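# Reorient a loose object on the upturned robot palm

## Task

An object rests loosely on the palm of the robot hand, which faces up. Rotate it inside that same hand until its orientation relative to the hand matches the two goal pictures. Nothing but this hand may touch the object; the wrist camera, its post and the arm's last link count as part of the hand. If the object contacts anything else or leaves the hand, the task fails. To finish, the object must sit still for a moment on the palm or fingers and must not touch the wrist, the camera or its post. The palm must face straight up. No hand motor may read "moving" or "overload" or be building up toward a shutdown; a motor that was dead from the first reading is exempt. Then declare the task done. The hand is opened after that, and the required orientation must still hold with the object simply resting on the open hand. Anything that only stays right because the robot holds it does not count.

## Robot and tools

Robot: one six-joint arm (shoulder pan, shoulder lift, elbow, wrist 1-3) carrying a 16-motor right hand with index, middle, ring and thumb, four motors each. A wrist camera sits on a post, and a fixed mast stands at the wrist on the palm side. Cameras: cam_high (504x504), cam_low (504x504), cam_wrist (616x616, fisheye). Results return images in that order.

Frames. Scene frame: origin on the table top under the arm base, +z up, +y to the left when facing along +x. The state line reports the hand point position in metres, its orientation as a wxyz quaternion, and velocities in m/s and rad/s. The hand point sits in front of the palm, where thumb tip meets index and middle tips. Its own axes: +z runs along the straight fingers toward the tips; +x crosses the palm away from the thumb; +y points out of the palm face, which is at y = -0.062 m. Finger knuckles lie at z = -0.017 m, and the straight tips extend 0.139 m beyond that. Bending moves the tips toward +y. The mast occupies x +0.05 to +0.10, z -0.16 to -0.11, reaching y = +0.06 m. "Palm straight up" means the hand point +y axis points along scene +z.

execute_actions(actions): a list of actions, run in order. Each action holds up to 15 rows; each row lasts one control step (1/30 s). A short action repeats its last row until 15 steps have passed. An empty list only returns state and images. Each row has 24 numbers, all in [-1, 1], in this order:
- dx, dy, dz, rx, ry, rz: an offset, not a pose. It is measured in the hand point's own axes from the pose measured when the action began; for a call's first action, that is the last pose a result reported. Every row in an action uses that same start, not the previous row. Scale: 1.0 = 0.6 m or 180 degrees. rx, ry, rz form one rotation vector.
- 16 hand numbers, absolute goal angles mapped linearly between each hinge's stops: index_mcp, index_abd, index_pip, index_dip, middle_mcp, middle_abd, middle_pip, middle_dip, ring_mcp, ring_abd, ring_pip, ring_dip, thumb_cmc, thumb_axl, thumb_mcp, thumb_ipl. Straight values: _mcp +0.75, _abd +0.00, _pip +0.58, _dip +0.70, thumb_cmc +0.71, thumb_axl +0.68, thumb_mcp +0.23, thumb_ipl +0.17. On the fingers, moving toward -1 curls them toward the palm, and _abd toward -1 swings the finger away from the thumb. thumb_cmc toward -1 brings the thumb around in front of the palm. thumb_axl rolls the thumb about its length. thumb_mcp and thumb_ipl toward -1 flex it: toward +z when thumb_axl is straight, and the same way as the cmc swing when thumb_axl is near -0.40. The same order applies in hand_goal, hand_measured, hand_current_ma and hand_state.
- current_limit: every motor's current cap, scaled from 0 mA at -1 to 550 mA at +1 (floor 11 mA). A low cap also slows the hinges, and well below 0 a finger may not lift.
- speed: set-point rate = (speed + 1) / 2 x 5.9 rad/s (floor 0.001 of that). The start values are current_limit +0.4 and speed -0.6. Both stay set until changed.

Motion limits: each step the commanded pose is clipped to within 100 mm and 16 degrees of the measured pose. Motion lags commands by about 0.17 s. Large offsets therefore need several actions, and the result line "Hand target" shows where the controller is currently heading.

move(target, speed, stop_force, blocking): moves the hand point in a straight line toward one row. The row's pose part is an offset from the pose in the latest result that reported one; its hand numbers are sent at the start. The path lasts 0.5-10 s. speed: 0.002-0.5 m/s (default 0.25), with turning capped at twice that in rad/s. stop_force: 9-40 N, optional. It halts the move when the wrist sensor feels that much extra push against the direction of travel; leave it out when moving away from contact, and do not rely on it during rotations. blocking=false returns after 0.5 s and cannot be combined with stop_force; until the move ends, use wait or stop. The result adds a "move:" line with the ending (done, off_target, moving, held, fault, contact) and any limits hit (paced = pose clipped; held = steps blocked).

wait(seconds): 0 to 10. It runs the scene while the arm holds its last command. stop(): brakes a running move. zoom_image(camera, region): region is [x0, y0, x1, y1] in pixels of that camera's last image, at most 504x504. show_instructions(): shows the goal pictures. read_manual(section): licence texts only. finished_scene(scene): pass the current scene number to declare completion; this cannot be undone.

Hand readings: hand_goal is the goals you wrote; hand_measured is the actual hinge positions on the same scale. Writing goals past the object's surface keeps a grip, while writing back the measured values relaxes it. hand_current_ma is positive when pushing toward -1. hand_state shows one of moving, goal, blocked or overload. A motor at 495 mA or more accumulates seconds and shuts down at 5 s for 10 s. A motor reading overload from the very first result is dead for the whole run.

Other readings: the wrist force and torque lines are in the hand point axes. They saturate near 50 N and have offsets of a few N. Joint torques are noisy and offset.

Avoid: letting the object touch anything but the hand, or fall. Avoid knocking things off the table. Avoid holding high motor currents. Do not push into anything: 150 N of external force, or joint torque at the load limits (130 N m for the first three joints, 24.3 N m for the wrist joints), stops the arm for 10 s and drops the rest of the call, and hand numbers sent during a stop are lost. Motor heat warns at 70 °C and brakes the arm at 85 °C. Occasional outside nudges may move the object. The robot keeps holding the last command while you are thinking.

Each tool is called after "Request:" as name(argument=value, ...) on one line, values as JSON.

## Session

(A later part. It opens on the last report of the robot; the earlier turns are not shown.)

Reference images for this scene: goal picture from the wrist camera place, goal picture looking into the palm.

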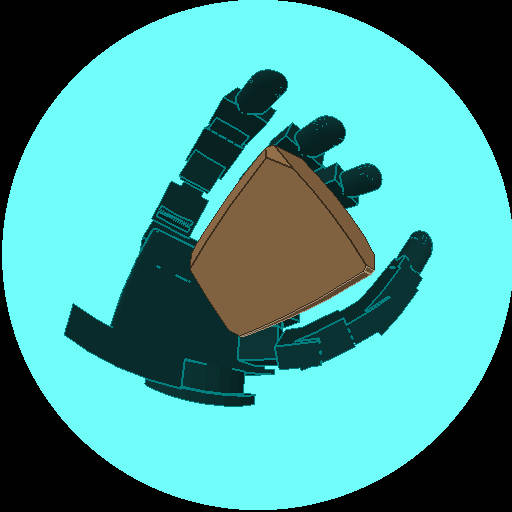

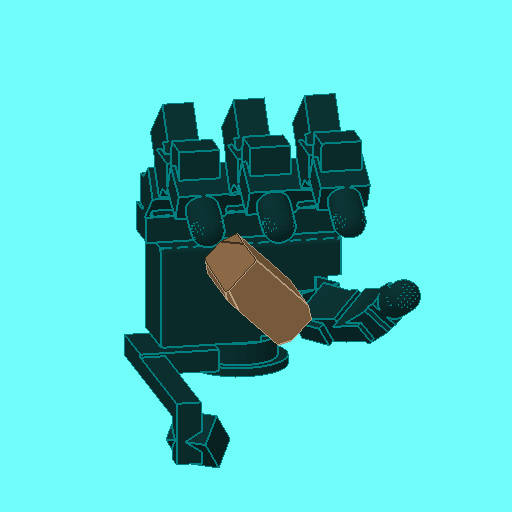

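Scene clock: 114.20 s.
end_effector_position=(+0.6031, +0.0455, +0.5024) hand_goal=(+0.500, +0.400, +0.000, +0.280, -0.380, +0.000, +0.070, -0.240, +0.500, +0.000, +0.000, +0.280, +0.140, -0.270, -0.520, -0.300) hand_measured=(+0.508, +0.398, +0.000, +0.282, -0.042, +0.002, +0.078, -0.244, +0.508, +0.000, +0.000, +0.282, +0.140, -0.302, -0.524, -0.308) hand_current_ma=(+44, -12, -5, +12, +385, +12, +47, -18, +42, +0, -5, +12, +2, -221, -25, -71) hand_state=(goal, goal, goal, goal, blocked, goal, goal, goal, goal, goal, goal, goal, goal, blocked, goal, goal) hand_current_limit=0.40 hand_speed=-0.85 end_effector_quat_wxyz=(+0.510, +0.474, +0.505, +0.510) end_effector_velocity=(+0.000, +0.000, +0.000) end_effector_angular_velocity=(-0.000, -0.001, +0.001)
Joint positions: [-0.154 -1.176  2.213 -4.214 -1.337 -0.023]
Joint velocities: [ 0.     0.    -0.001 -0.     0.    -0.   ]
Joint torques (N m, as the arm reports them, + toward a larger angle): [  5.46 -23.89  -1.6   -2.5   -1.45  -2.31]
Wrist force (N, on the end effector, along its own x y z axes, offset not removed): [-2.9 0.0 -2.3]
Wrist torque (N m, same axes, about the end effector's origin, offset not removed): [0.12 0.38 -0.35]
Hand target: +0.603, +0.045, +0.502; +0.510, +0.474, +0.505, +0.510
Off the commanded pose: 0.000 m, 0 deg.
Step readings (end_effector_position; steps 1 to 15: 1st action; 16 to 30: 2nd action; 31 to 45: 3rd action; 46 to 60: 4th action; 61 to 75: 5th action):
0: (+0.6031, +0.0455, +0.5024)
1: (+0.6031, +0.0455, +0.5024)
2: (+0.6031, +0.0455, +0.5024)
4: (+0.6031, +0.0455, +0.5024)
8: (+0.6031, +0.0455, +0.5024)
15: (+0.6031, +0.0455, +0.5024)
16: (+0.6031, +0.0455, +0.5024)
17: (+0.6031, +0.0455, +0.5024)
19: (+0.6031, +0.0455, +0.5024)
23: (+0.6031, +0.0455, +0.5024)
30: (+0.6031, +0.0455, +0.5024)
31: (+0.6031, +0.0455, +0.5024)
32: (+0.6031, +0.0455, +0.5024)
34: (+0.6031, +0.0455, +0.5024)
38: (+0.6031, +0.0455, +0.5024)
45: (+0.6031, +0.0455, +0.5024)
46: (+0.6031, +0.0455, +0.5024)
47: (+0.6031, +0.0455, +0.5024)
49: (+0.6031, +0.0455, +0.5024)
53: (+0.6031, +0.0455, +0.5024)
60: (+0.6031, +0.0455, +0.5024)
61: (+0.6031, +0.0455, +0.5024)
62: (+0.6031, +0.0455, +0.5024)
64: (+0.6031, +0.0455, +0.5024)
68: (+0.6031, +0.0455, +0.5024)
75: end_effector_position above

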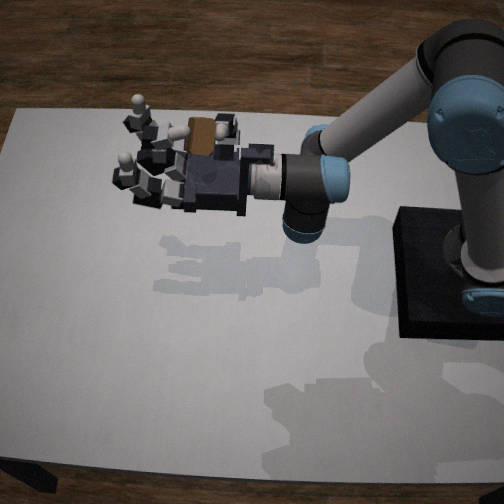

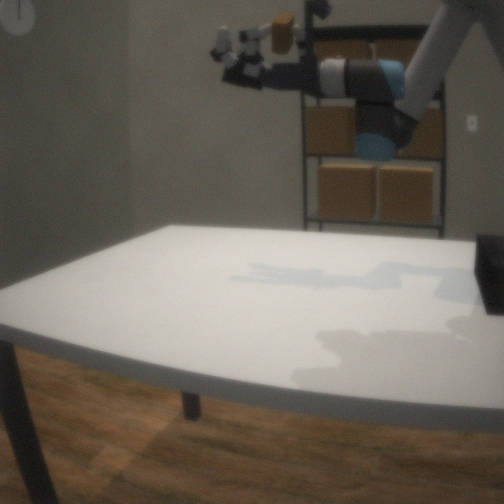

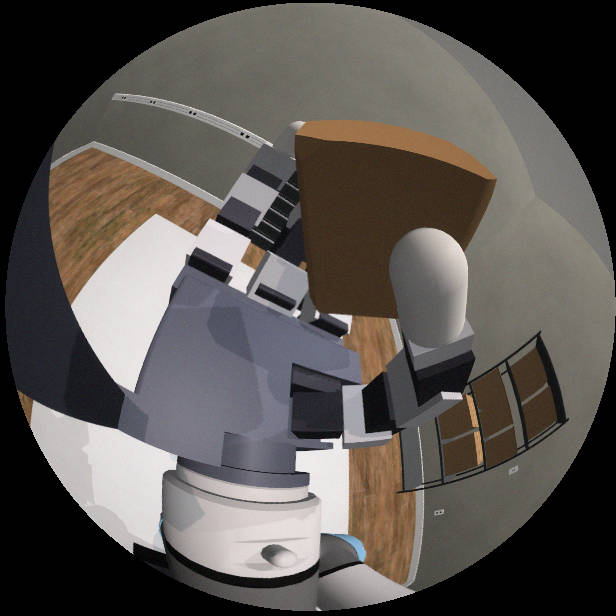

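Request:
move(target=[0,0,0,0,0,0,0.5,0.4,0,0.28,-0.075,0,0.07,-0.24,0.5,0,0,0.28,0.14,-0.29,-0.52,-0.3,0.4,-0.7])

Request:
wait(seconds=5)

Scene clock: 122.90 s.
end_effector_position=(+0.6031, +0.0455, +0.5024) hand_goal=(+0.500, +0.400, +0.000, +0.280, -0.074, +0.000, +0.070, -0.240, +0.500, +0.000, +0.000, +0.280, +0.140, -0.290, -0.520, -0.300) hand_measured=(+0.508, +0.398, +0.000, +0.282, -0.042, +0.002, +0.078, -0.242, +0.508, +0.000, +0.000, +0.282, +0.140, -0.304, -0.526, -0.308) hand_current_ma=(+44, -12, -5, +12, +172, +12, +43, -14, +43, +0, -5, +12, -2, -101, -39, -69) hand_state=(goal, goal, goal, goal, blocked, goal, goal, goal, goal, goal, goal, goal, goal, goal, goal, goal) hand_current_limit=0.40 hand_speed=-0.70 end_effector_quat_wxyz=(+0.510, +0.474, +0.505, +0.510) end_effector_velocity=(-0.000, +0.000, -0.000) end_effector_angular_velocity=(+0.000, +0.001, +0.000)
Joint positions: [-0.154 -1.176  2.213 -4.214 -1.337 -0.023]
Joint velocities: [-0.    -0.     0.001  0.001  0.     0.   ]
Joint torques (N m, as the arm reports them, + toward a larger angle): [  6.39 -22.    -2.33  -2.54  -1.57  -2.55]
Wrist force (N, on the end effector, along its own x y z axes, offset not removed): [-0.1 -0.1 0.0]
Wrist torque (N m, same axes, about the end effector's origin, offset not removed): [-0.27 0.03 -0.17]
Hand target: +0.603, +0.045, +0.502; +0.510, +0.474, +0.505, +0.510
Off the commanded pose: 0.000 m, 0 deg.
move: done

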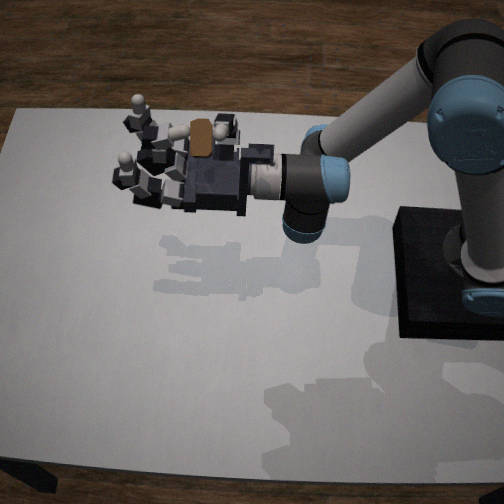

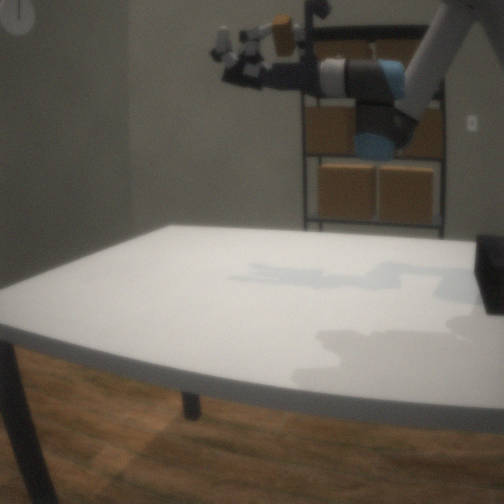

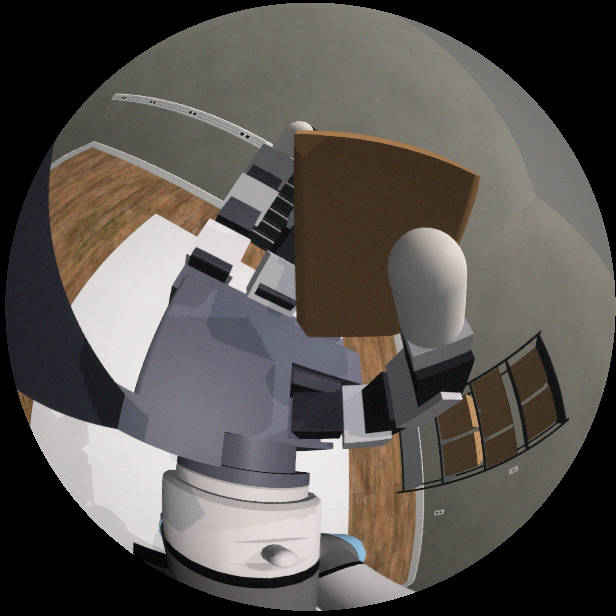

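Scene clock: 127.90 s.
end_effector_position=(+0.6031, +0.0455, +0.5024) hand_goal=(+0.500, +0.400, +0.000, +0.280, -0.074, +0.000, +0.070, -0.240, +0.500, +0.000, +0.000, +0.280, +0.140, -0.290, -0.520, -0.300) hand_measured=(+0.508, +0.398, +0.000, +0.282, -0.042, +0.002, +0.078, -0.242, +0.508, +0.000, +0.000, +0.282, +0.140, -0.304, -0.526, -0.308) hand_current_ma=(+44, -12, -5, +12, +172, +12, +43, -14, +43, +0, -5, +12, -3, -101, -39, -69) hand_state=(goal, goal, goal, goal, blocked, goal, goal, goal, goal, goal, goal, goal, goal, goal, goal, goal) hand_current_limit=0.40 hand_speed=-0.70 end_effector_quat_wxyz=(+0.510, +0.474, +0.505, +0.510) end_effector_velocity=(+0.000, +0.000, +0.001) end_effector_angular_velocity=(-0.001, -0.003, +0.001)
Joint positions: [-0.154 -1.176  2.213 -4.214 -1.337 -0.023]
Joint velocities: [ 0.    -0.    -0.003 -0.001  0.001 -0.   ]
Joint torques (N m, as the arm reports them, + toward a larger angle): [  6.51 -22.68  -0.72  -2.47  -1.39  -2.07]
Wrist force (N, on the end effector, along its own x y z axes, offset not removed): [-0.4 0.7 -0.6]
Wrist torque (N m, same axes, about the end effector's origin, offset not removed): [0.15 0.01 -0.20]
Hand target: +0.603, +0.045, +0.502; +0.510, +0.474, +0.505, +0.510
Off the commanded pose: 0.000 m, 0 deg.
wait: 5.00 s; at rest by 0.17 s

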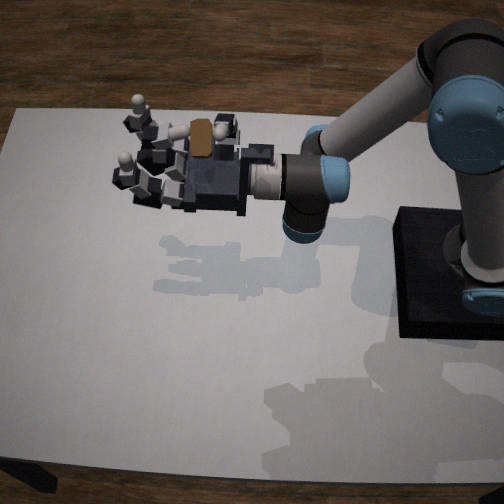

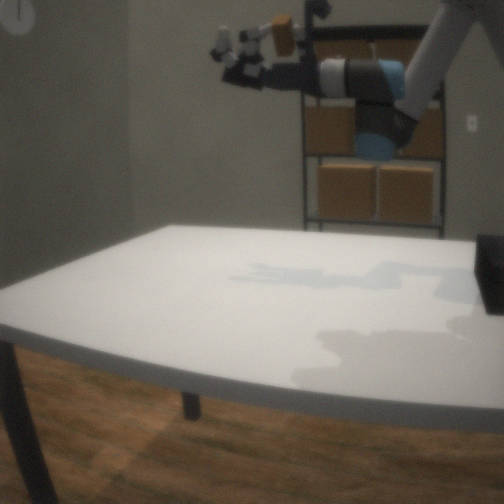

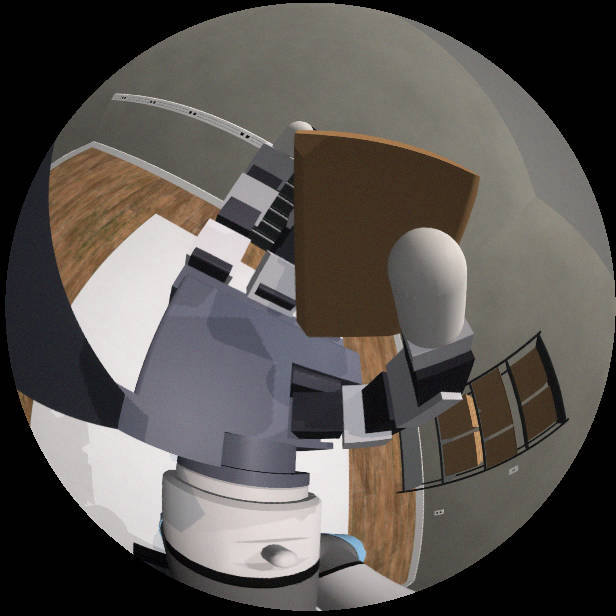

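Request:
move(target=[0,0,0,0,0,0,0.6,-0.6,-0.88,0,-0.12,0,0.07,-0.24,0.5,0,0,0.28,0.14,-0.28,-0.52,-0.3,0.4,-0.5])

Request:
move(target=[0,0,0,0,0,0,0,-0.6,-0.88,0,-0.12,0,0.07,-0.24,0.5,0,0,0.28,0.14,-0.28,-0.52,-0.3,0.4,-0.7])

Request:
move(target=[0,0,0,0,0,0,0,0.5,-0.88,0,-0.12,0,0.07,-0.24,0.5,0,0,0.28,0.14,-0.28,-0.52,-0.3,0.4,-0.8])

Request:
zoom_image(camera="cam_high", region=[120, 70, 290, 230])

Scene clock: 145.27 s.
end_effector_position=(+0.6031, +0.0455, +0.5024) hand_goal=(+0.600, -0.600, -0.880, +0.000, -0.120, +0.000, +0.070, -0.240, +0.500, +0.000, +0.000, +0.280, +0.140, -0.280, -0.520, -0.300) hand_measured=(+0.608, -0.598, -0.878, +0.002, -0.048, +0.002, +0.082, -0.240, +0.508, +0.000, +0.000, +0.282, +0.138, -0.304, -0.528, -0.308) hand_current_ma=(+44, +13, +8, +11, +385, +12, +60, +1, +43, +0, -5, +12, -6, -168, -46, -69) hand_state=(goal, goal, goal, goal, blocked, goal, goal, goal, goal, goal, goal, goal, goal, blocked, goal, goal) hand_current_limit=0.40 hand_speed=-0.50 end_effector_quat_wxyz=(+0.510, +0.474, +0.505, +0.510) end_effector_velocity=(-0.000, +0.000, +0.000) end_effector_angular_velocity=(+0.000, +0.001, -0.000)
Joint positions: [-0.154 -1.176  2.213 -4.214 -1.337 -0.023]
Joint velocities: [ 0.    -0.001  0.001  0.001 -0.001  0.   ]
Joint torques (N m, as the arm reports them, + toward a larger angle): [  5.09 -24.19  -2.2   -2.38  -1.46  -1.81]
Wrist force (N, on the end effector, along its own x y z axes, offset not removed): [-0.7 0.1 -0.1]
Wrist torque (N m, same axes, about the end effector's origin, offset not removed): [-0.17 0.02 -0.26]
Hand target: +0.603, +0.045, +0.502; +0.510, +0.474, +0.505, +0.510
Off the commanded pose: 0.000 m, 0 deg.
move: done

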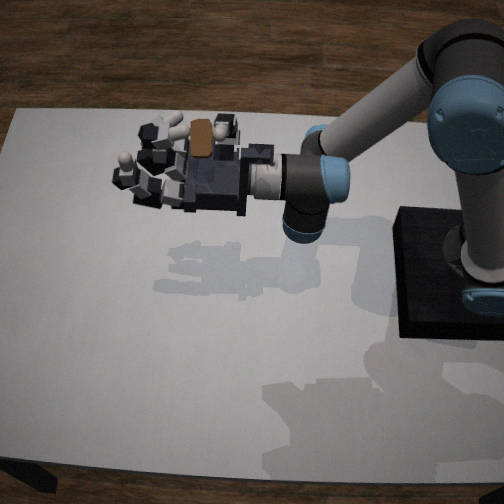

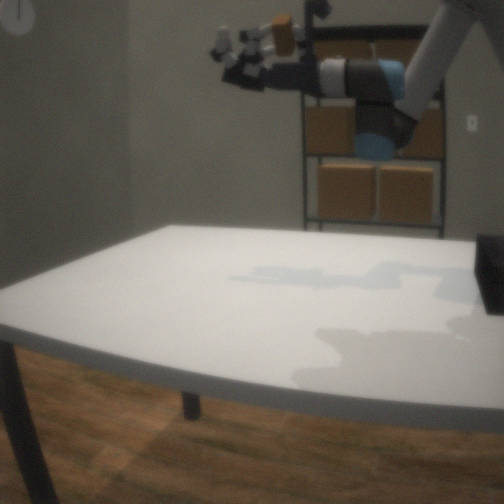

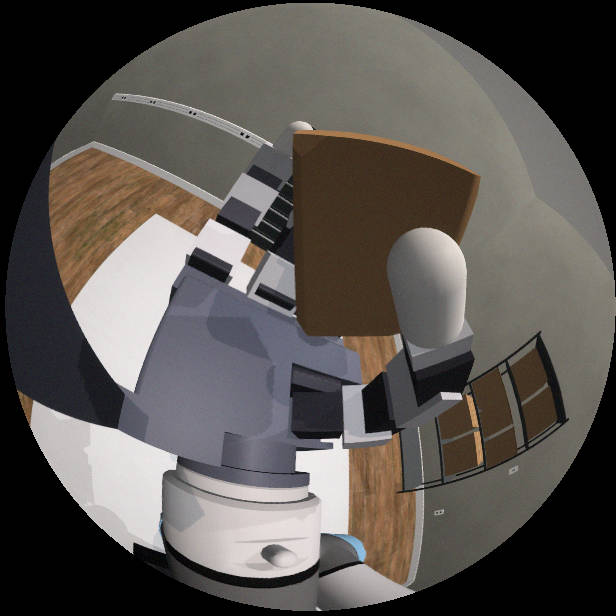

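Scene clock: 146.33 s.
end_effector_position=(+0.6031, +0.0455, +0.5024) hand_goal=(+0.000, -0.600, -0.880, +0.000, -0.120, +0.000, +0.070, -0.240, +0.500, +0.000, +0.000, +0.280, +0.140, -0.280, -0.520, -0.300) hand_measured=(+0.326, -0.584, -0.878, +0.002, -0.062, -0.012, +0.088, -0.234, +0.508, +0.000, +0.000, +0.282, +0.138, -0.312, -0.528, -0.308) hand_current_ma=(+380, +75, +7, +11, +314, -60, +94, +28, +43, +0, -5, +12, -10, -211, -57, -69) hand_state=(blocked, goal, goal, goal, blocked, goal, goal, goal, goal, goal, goal, goal, goal, blocked, goal, goal) hand_current_limit=0.40 hand_speed=-0.70 end_effector_quat_wxyz=(+0.510, +0.474, +0.505, +0.510) end_effector_velocity=(-0.000, +0.000, +0.001) end_effector_angular_velocity=(-0.000, -0.001, -0.000)
Joint positions: [-0.154 -1.176  2.213 -4.214 -1.337 -0.023]
Joint velocities: [ 0.    -0.    -0.001  0.    -0.001 -0.   ]
Joint torques (N m, as the arm reports them, + toward a larger angle): [  6.18 -23.21  -0.97  -2.54  -1.48  -2.13]
Wrist force (N, on the end effector, along its own x y z axes, offset not removed): [-1.1 0.2 0.8]
Wrist torque (N m, same axes, about the end effector's origin, offset not removed): [-0.35 0.04 -0.28]
Hand target: +0.603, +0.045, +0.502; +0.510, +0.474, +0.505, +0.510
Off the commanded pose: 0.000 m, 0 deg.
move: done

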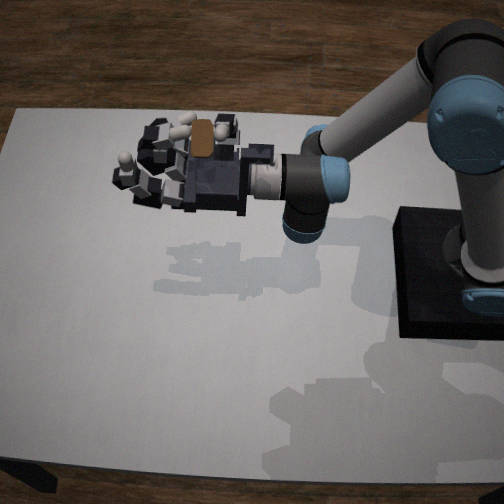

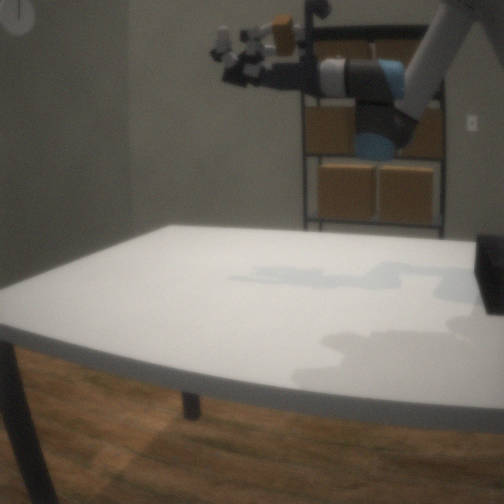

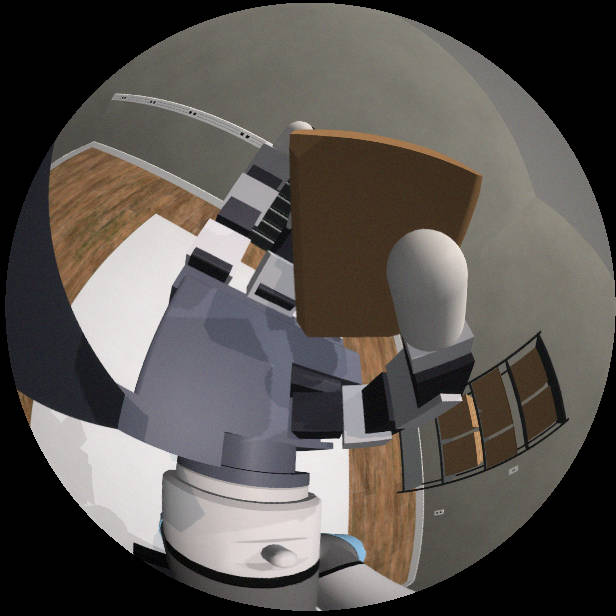

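Scene clock: 148.57 s.
end_effector_position=(+0.6031, +0.0455, +0.5024) hand_goal=(+0.000, +0.500, -0.880, +0.000, -0.120, +0.000, +0.070, -0.240, +0.500, +0.000, +0.000, +0.280, +0.140, -0.280, -0.520, -0.300) hand_measured=(+0.008, +0.490, -0.884, -0.002, -0.062, +0.000, +0.086, -0.236, +0.508, +0.000, +0.000, +0.282, +0.132, -0.316, -0.528, -0.308) hand_current_ma=(+42, -41, -26, -7, +314, -2, +89, +24, +43, +0, -5, +12, -49, -240, -58, -58) hand_state=(goal, goal, goal, goal, blocked, goal, goal, goal, goal, goal, goal, goal, goal, blocked, goal, goal) hand_current_limit=0.40 hand_speed=-0.80 end_effector_quat_wxyz=(+0.510, +0.474, +0.505, +0.510) end_effector_velocity=(-0.000, +0.000, -0.000) end_effector_angular_velocity=(+0.000, -0.001, +0.000)
Joint positions: [-0.154 -1.176  2.213 -4.214 -1.337 -0.023]
Joint velocities: [ 0.     0.001  0.    -0.001 -0.     0.   ]
Joint torques (N m, as the arm reports them, + toward a larger angle): [  5.64 -22.14  -1.19  -2.51  -1.46  -2.22]
Wrist force (N, on the end effector, along its own x y z axes, offset not removed): [-0.3 -2.7 -1.3]
Wrist torque (N m, same axes, about the end effector's origin, offset not removed): [-0.46 -0.01 -0.24]
Hand target: +0.603, +0.045, +0.502; +0.510, +0.474, +0.505, +0.510
Off the commanded pose: 0.000 m, 0 deg.
move: done

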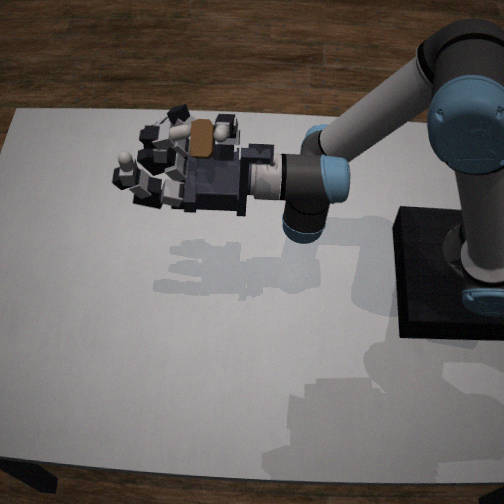

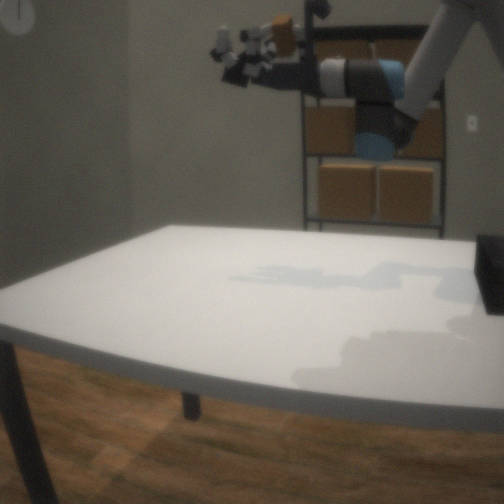

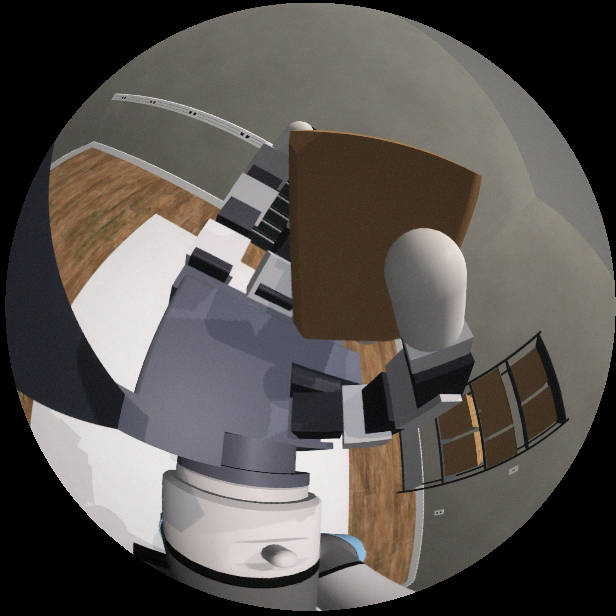

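Region (120, 70, 290, 230) of cam_high's 504x504 image, scaled by 2.965, with more detail than that image has; it fills the top 474 rows of this view, and the rest is white.

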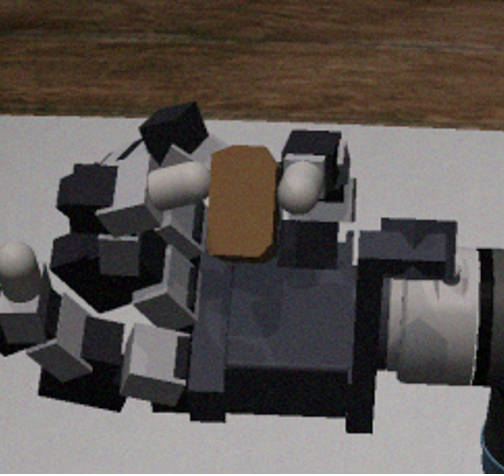

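Request:
move(target=[0,0,0,0,0,0,0.7,0,-0.88,0,-0.12,0,0.07,-0.24,0.5,0,0,0.28,0.14,-0.28,-0.52,-0.3,0.4,-0.5])

Request:
move(target=[0,0,0,0,0,0,0.5,0,-0.2,0,-0.12,0,0.07,-0.24,0.5,0,0,0.28,0.14,-0.28,-0.52,-0.3,0.4,-0.5])

Request:
move(target=[0,0,0,0,0,0,-0.05,0,-0.2,0,-0.12,0,0.07,-0.24,0.5,0,0,0.28,0.14,-0.28,-0.52,-0.3,0.4,-0.6])

Request:
move(target=[0,0,0,0,0,0,0.0,0.3,-0.75,0,-0.12,0,0.07,-0.24,0.5,0,0,0.28,0.14,-0.28,-0.52,-0.3,0.4,-0.8])

Request:
zoom_image(camera="cam_high", region=[120, 70, 290, 230])

Scene clock: 164.00 s.
end_effector_position=(+0.6031, +0.0455, +0.5024) hand_goal=(+0.700, +0.000, -0.880, +0.000, -0.120, +0.000, +0.070, -0.240, +0.500, +0.000, +0.000, +0.280, +0.140, -0.280, -0.520, -0.300) hand_measured=(+0.706, +0.004, -0.884, -0.002, -0.062, -0.002, +0.088, -0.232, +0.508, +0.000, +0.000, +0.282, +0.134, -0.312, -0.528, -0.308) hand_current_ma=(+32, +14, -24, -8, +314, -9, +102, +45, +43, +0, -5, +12, -33, -211, -58, -58) hand_state=(goal, goal, goal, goal, blocked, goal, goal, goal, goal, goal, goal, goal, goal, blocked, goal, goal) hand_current_limit=0.40 hand_speed=-0.50 end_effector_quat_wxyz=(+0.510, +0.474, +0.505, +0.510) end_effector_velocity=(-0.000, +0.000, -0.000) end_effector_angular_velocity=(-0.000, -0.000, +0.001)
Joint positions: [-0.154 -1.176  2.213 -4.214 -1.337 -0.023]
Joint velocities: [-0.     0.     0.    -0.001  0.001 -0.   ]
Joint torques (N m, as the arm reports them, + toward a larger angle): [  5.78 -21.07  -1.14  -2.49  -1.55  -2.16]
Wrist force (N, on the end effector, along its own x y z axes, offset not removed): [-1.6 0.4 -0.5]
Wrist torque (N m, same axes, about the end effector's origin, offset not removed): [0.05 0.20 -0.33]
Hand target: +0.603, +0.045, +0.502; +0.510, +0.474, +0.505, +0.510
Off the commanded pose: 0.000 m, 0 deg.
move: done

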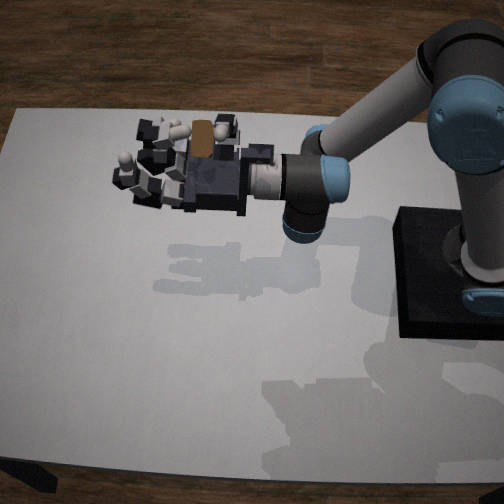

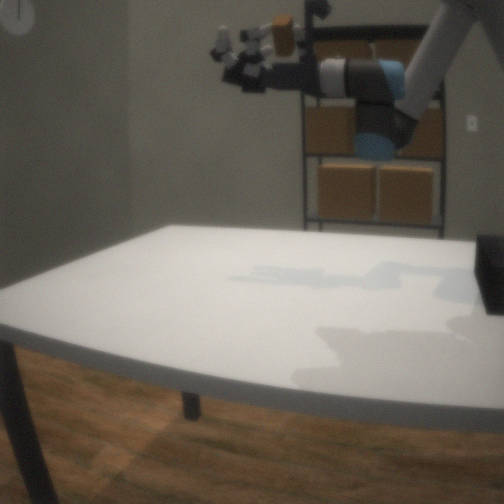

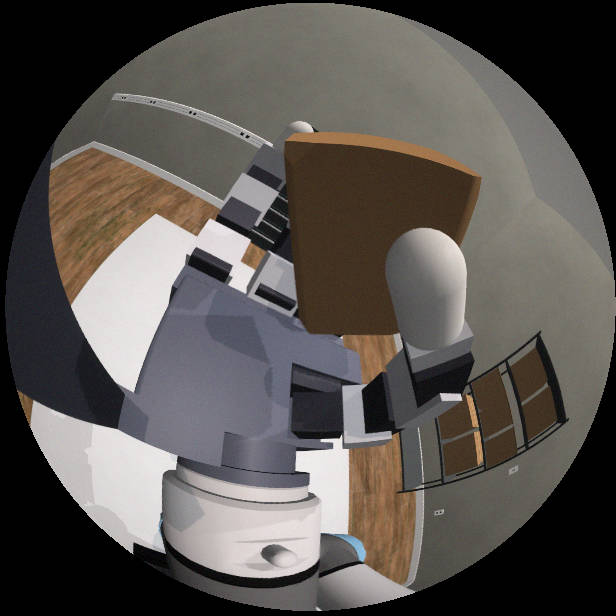

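Scene clock: 164.97 s.
end_effector_position=(+0.6031, +0.0455, +0.5024) hand_goal=(+0.500, +0.000, -0.200, +0.000, -0.120, +0.000, +0.070, -0.240, +0.500, +0.000, +0.000, +0.280, +0.140, -0.280, -0.520, -0.300) hand_measured=(+0.520, +0.004, -0.202, -0.002, -0.062, -0.002, +0.088, -0.232, +0.508, +0.000, +0.000, +0.282, +0.134, -0.312, -0.528, -0.308) hand_current_ma=(+109, +14, -10, -8, +314, -9, +102, +45, +43, +0, -5, +12, -33, -211, -58, -58) hand_state=(blocked, goal, goal, goal, blocked, goal, goal, goal, goal, goal, goal, goal, goal, blocked, goal, goal) hand_current_limit=0.40 hand_speed=-0.50 end_effector_quat_wxyz=(+0.510, +0.474, +0.505, +0.510) end_effector_velocity=(+0.000, -0.000, -0.001) end_effector_angular_velocity=(+0.000, +0.001, -0.000)
Joint positions: [-0.154 -1.176  2.213 -4.214 -1.337 -0.023]
Joint velocities: [-0.     0.001  0.001 -0.001 -0.     0.   ]
Joint torques (N m, as the arm reports them, + toward a larger angle): [  4.5  -22.28  -0.96  -2.57  -1.49  -2.22]
Wrist force (N, on the end effector, along its own x y z axes, offset not removed): [-1.3 0.3 -1.5]
Wrist torque (N m, same axes, about the end effector's origin, offset not removed): [0.03 0.30 -0.31]
Hand target: +0.603, +0.045, +0.502; +0.510, +0.474, +0.505, +0.510
Off the commanded pose: 0.000 m, 0 deg.
move: done

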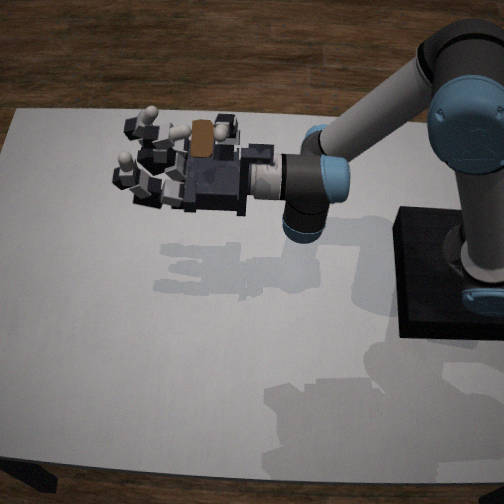

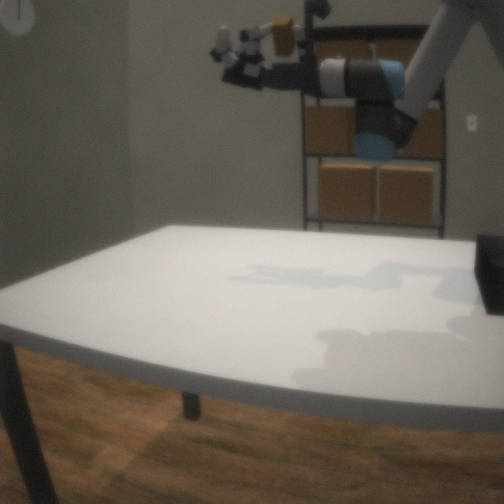

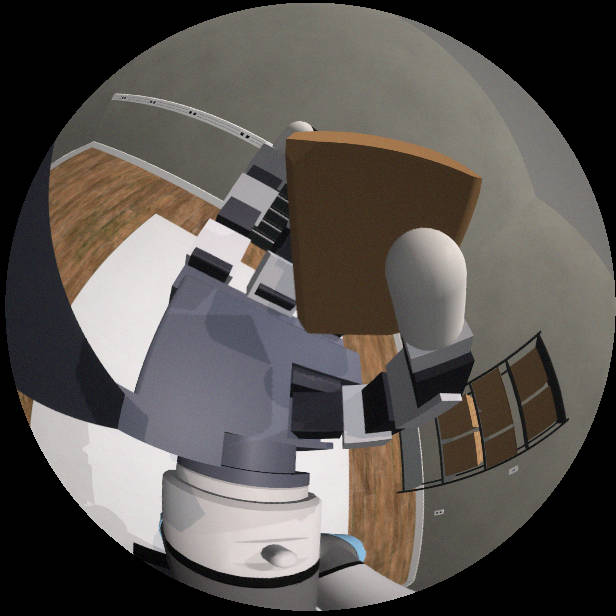

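Scene clock: 165.97 s.
end_effector_position=(+0.6031, +0.0455, +0.5024) hand_goal=(-0.050, +0.000, -0.200, +0.000, -0.120, +0.000, +0.070, -0.240, +0.500, +0.000, +0.000, +0.280, +0.140, -0.280, -0.520, -0.300) hand_measured=(-0.038, +0.004, -0.202, -0.002, -0.062, -0.002, +0.088, -0.232, +0.508, +0.000, +0.000, +0.282, +0.134, -0.312, -0.528, -0.308) hand_current_ma=(+61, +13, -9, -8, +314, -9, +102, +45, +43, +0, -5, +12, -33, -211, -58, -58) hand_state=(goal, goal, goal, goal, blocked, goal, goal, goal, goal, goal, goal, goal, goal, blocked, goal, goal) hand_current_limit=0.40 hand_speed=-0.60 end_effector_quat_wxyz=(+0.510, +0.474, +0.505, +0.510) end_effector_velocity=(-0.001, +0.000, +0.000) end_effector_angular_velocity=(+0.000, +0.000, +0.001)
Joint positions: [-0.154 -1.176  2.213 -4.214 -1.337 -0.023]
Joint velocities: [ 0.    -0.001  0.002  0.     0.     0.   ]
Joint torques (N m, as the arm reports them, + toward a larger angle): [  7.09 -23.02  -0.89  -2.42  -1.42  -2.01]
Wrist force (N, on the end effector, along its own x y z axes, offset not removed): [0.7 -0.1 -2.8]
Wrist torque (N m, same axes, about the end effector's origin, offset not removed): [0.07 0.06 0.03]
Hand target: +0.603, +0.045, +0.502; +0.510, +0.474, +0.505, +0.510
Off the commanded pose: 0.000 m, 0 deg.
move: done

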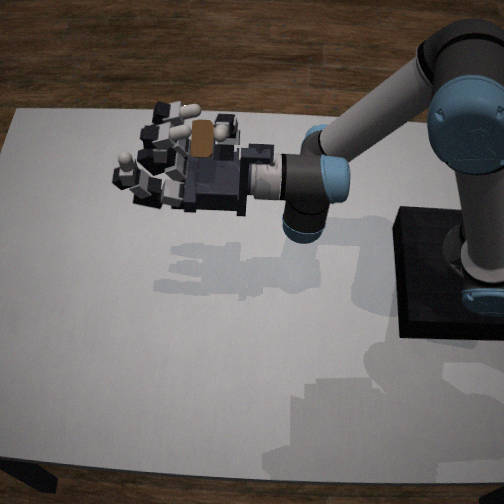

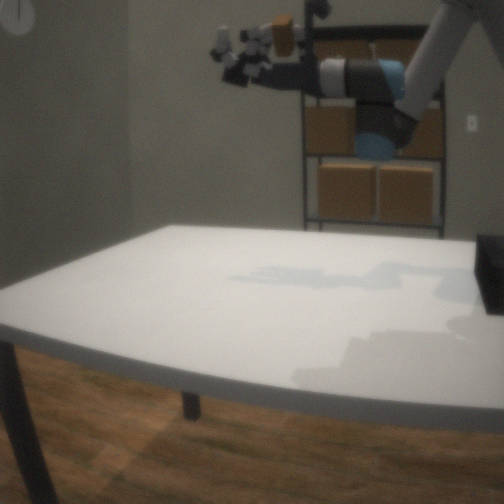

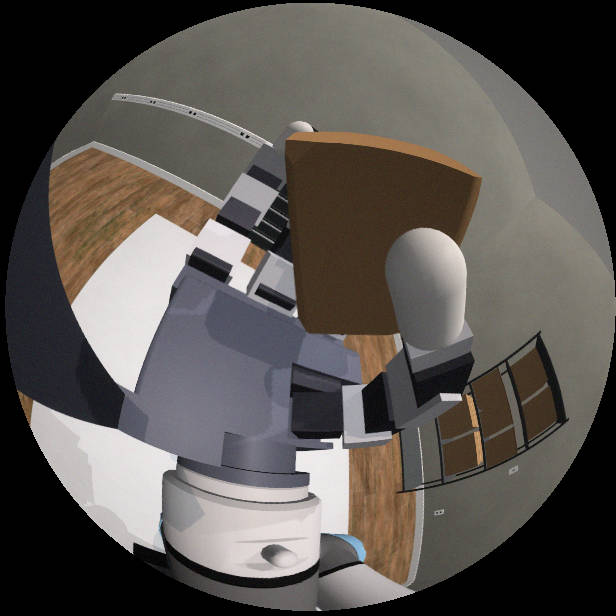

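Scene clock: 167.37 s.
end_effector_position=(+0.6031, +0.0455, +0.5024) hand_goal=(+0.000, +0.300, -0.750, +0.000, -0.120, +0.000, +0.070, -0.240, +0.500, +0.000, +0.000, +0.280, +0.140, -0.280, -0.520, -0.300) hand_measured=(+0.002, +0.298, -0.748, -0.002, -0.062, -0.002, +0.088, -0.232, +0.508, +0.000, +0.000, +0.282, +0.134, -0.312, -0.528, -0.308) hand_current_ma=(+11, -11, +7, -8, +314, -9, +102, +39, +43, +0, -5, +12, -33, -211, -58, -58) hand_state=(goal, goal, goal, goal, blocked, goal, goal, goal, goal, goal, goal, goal, goal, blocked, goal, goal) hand_current_limit=0.40 hand_speed=-0.80 end_effector_quat_wxyz=(+0.510, +0.474, +0.505, +0.510) end_effector_velocity=(-0.000, -0.000, -0.000) end_effector_angular_velocity=(+0.001, -0.001, -0.000)
Joint positions: [-0.154 -1.176  2.213 -4.214 -1.337 -0.023]
Joint velocities: [-0.     0.001  0.001 -0.002 -0.     0.001]
Joint torques (N m, as the arm reports them, + toward a larger angle): [  5.41 -22.28  -0.77  -2.52  -1.54  -2.13]
Wrist force (N, on the end effector, along its own x y z axes, offset not removed): [-0.8 0.5 -0.4]
Wrist torque (N m, same axes, about the end effector's origin, offset not removed): [-0.10 0.04 -0.34]
Hand target: +0.603, +0.045, +0.502; +0.510, +0.474, +0.505, +0.510
Off the commanded pose: 0.000 m, 0 deg.
move: done

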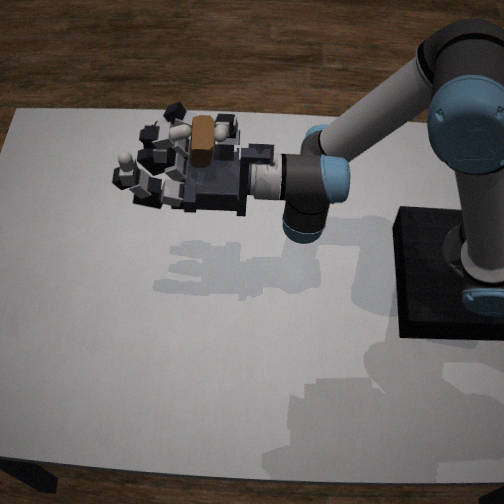

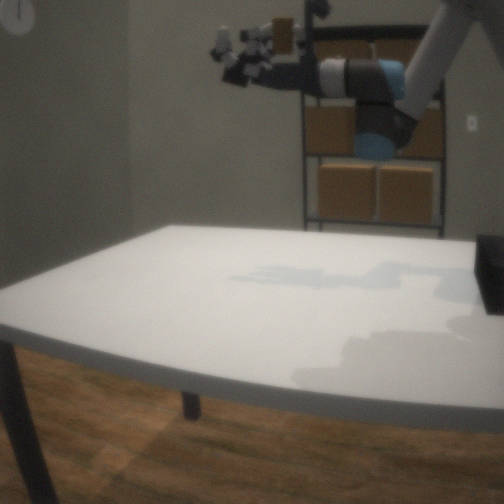

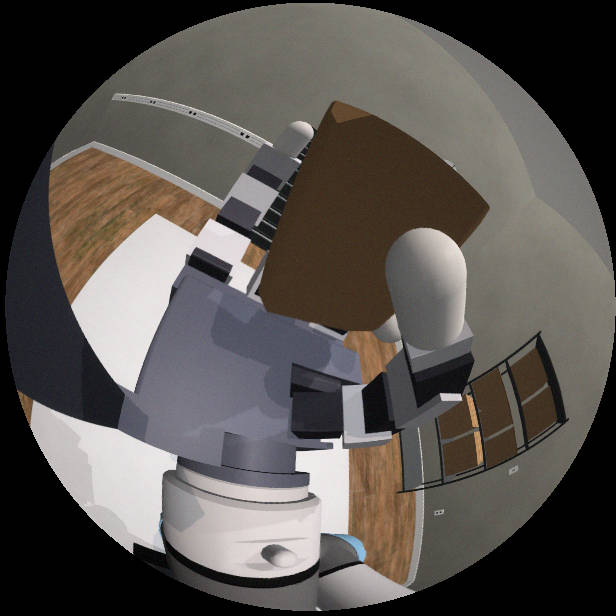

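Region (120, 70, 290, 230) of cam_high's 504x504 image, scaled by 2.965, with more detail than that image has; it fills the top 474 rows of this view, and the rest is white.

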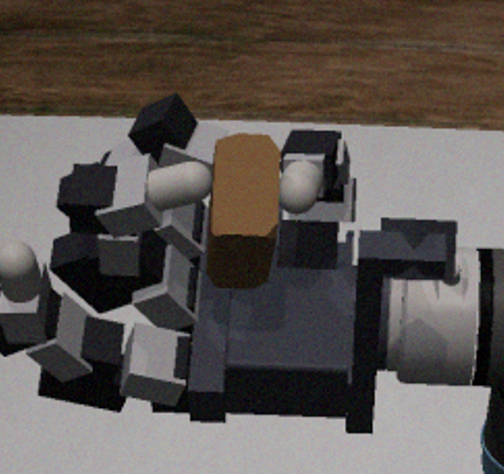

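Request:
execute_actions(actions=[[[0,0,0,0,0,0,0,0.1,-0.75,0,-0.1,0,0.07,-0.33,0.5,0,0,0.28,0.14,-0.28,-0.49,-0.4,0.4,-0.85]],[[0,0,0,0,0,0,0,0,-0.75,0,-0.08,0,0.07,-0.42,0.5,0,0,0.28,0.14,-0.28,-0.46,-0.5,0.4,-0.85]],[[0,0,0,0,0,0,0,0,-0.75,0,-0.08,0,0.07,-0.52,0.5,0,0,0.28,0.14,-0.28,-0.44,-0.59,0.4,-0.85]],[[0,0,0,0,0,0,0,0,-0.75,0,-0.08,0,0.07,-0.52,0.5,0,0,0.28,0.14,-0.28,-0.44,-0.59,0.4,-0.85]]])

Request:
zoom_image(camera="cam_low", region=[210, 0, 350, 110])

Scene clock: 178.73 s.
end_effector_position=(+0.6031, +0.0455, +0.5024) hand_goal=(+0.000, +0.000, -0.750, +0.000, -0.080, +0.000, +0.070, -0.520, +0.500, +0.000, +0.000, +0.280, +0.140, -0.280, -0.440, -0.590) hand_measured=(+0.002, +0.002, -0.750, -0.002, -0.046, -0.002, +0.088, -0.518, +0.508, +0.000, +0.000, +0.282, +0.134, -0.310, -0.462, -0.594) hand_current_ma=(+11, +13, +0, -8, +178, -9, +94, +8, +43, +0, -5, +12, -33, -201, -145, -35) hand_state=(goal, goal, goal, goal, blocked, goal, goal, goal, goal, goal, goal, goal, goal, blocked, blocked, goal) hand_current_limit=0.40 hand_speed=-0.85 end_effector_quat_wxyz=(+0.510, +0.474, +0.505, +0.510) end_effector_velocity=(+0.000, -0.000, -0.000) end_effector_angular_velocity=(+0.000, +0.001, -0.001)
Joint positions: [-0.154 -1.176  2.213 -4.214 -1.337 -0.023]
Joint velocities: [ 0.     0.     0.     0.001 -0.001  0.   ]
Joint torques (N m, as the arm reports them, + toward a larger angle): [  4.72 -20.66  -0.33  -2.56  -1.52  -2.15]
Wrist force (N, on the end effector, along its own x y z axes, offset not removed): [2.6 -1.0 -1.4]
Wrist torque (N m, same axes, about the end effector's origin, offset not removed): [-0.19 -0.40 0.05]
Hand target: +0.603, +0.045, +0.502; +0.510, +0.474, +0.505, +0.510
Off the commanded pose: 0.000 m, 0 deg.
Step readings (end_effector_position; steps 1 to 15: 1st action; 16 to 30: 2nd action; 31 to 45: 3rd action; 46 to 60: 4th action):
0: (+0.6031, +0.0455, +0.5024)
1: (+0.6031, +0.0455, +0.5024)
2: (+0.6031, +0.0455, +0.5024)
4: (+0.6031, +0.0455, +0.5024)
8: (+0.6031, +0.0455, +0.5024)
15: (+0.6031, +0.0455, +0.5024)
16: (+0.6031, +0.0455, +0.5024)
17: (+0.6031, +0.0455, +0.5024)
19: (+0.6031, +0.0455, +0.5024)
23: (+0.6031, +0.0455, +0.5024)
30: (+0.6031, +0.0455, +0.5024)
31: (+0.6031, +0.0455, +0.5024)
32: (+0.6031, +0.0455, +0.5024)
34: (+0.6031, +0.0455, +0.5024)
38: (+0.6031, +0.0455, +0.5024)
45: (+0.6031, +0.0455, +0.5024)
46: (+0.6031, +0.0455, +0.5024)
47: (+0.6031, +0.0455, +0.5024)
49: (+0.6031, +0.0455, +0.5024)
53: (+0.6031, +0.0455, +0.5024)
60: end_effector_position above

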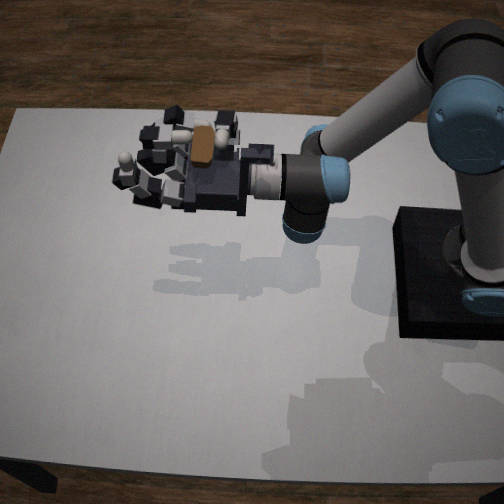

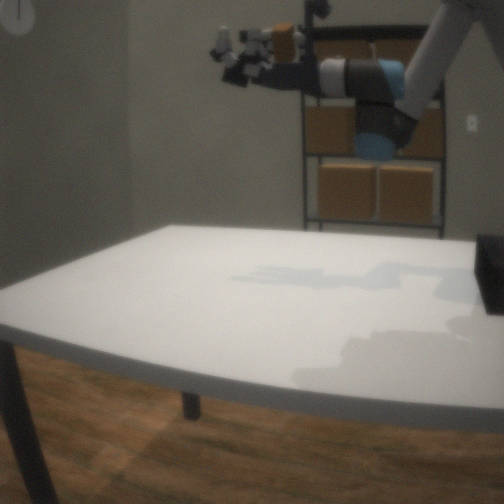

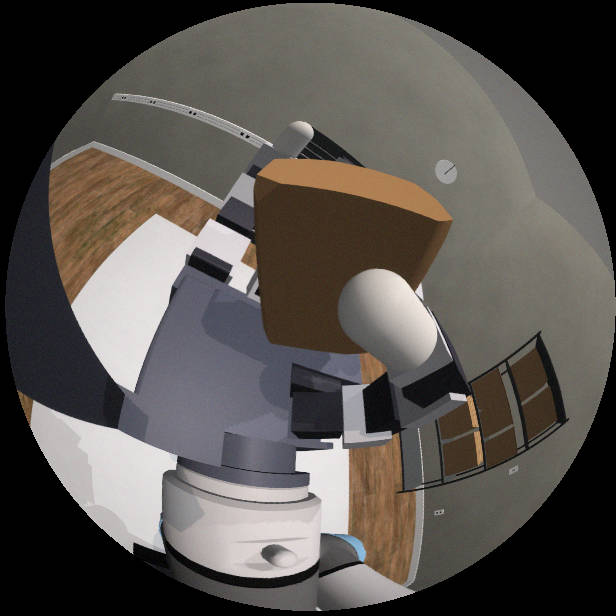

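Region (210, 0, 350, 110) of cam_low's 504x504 image, scaled by 3.600, with more detail than that image has; it fills the top 396 rows of this view, and the rest is white.

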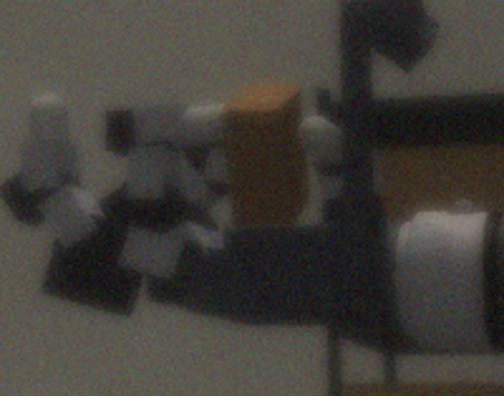

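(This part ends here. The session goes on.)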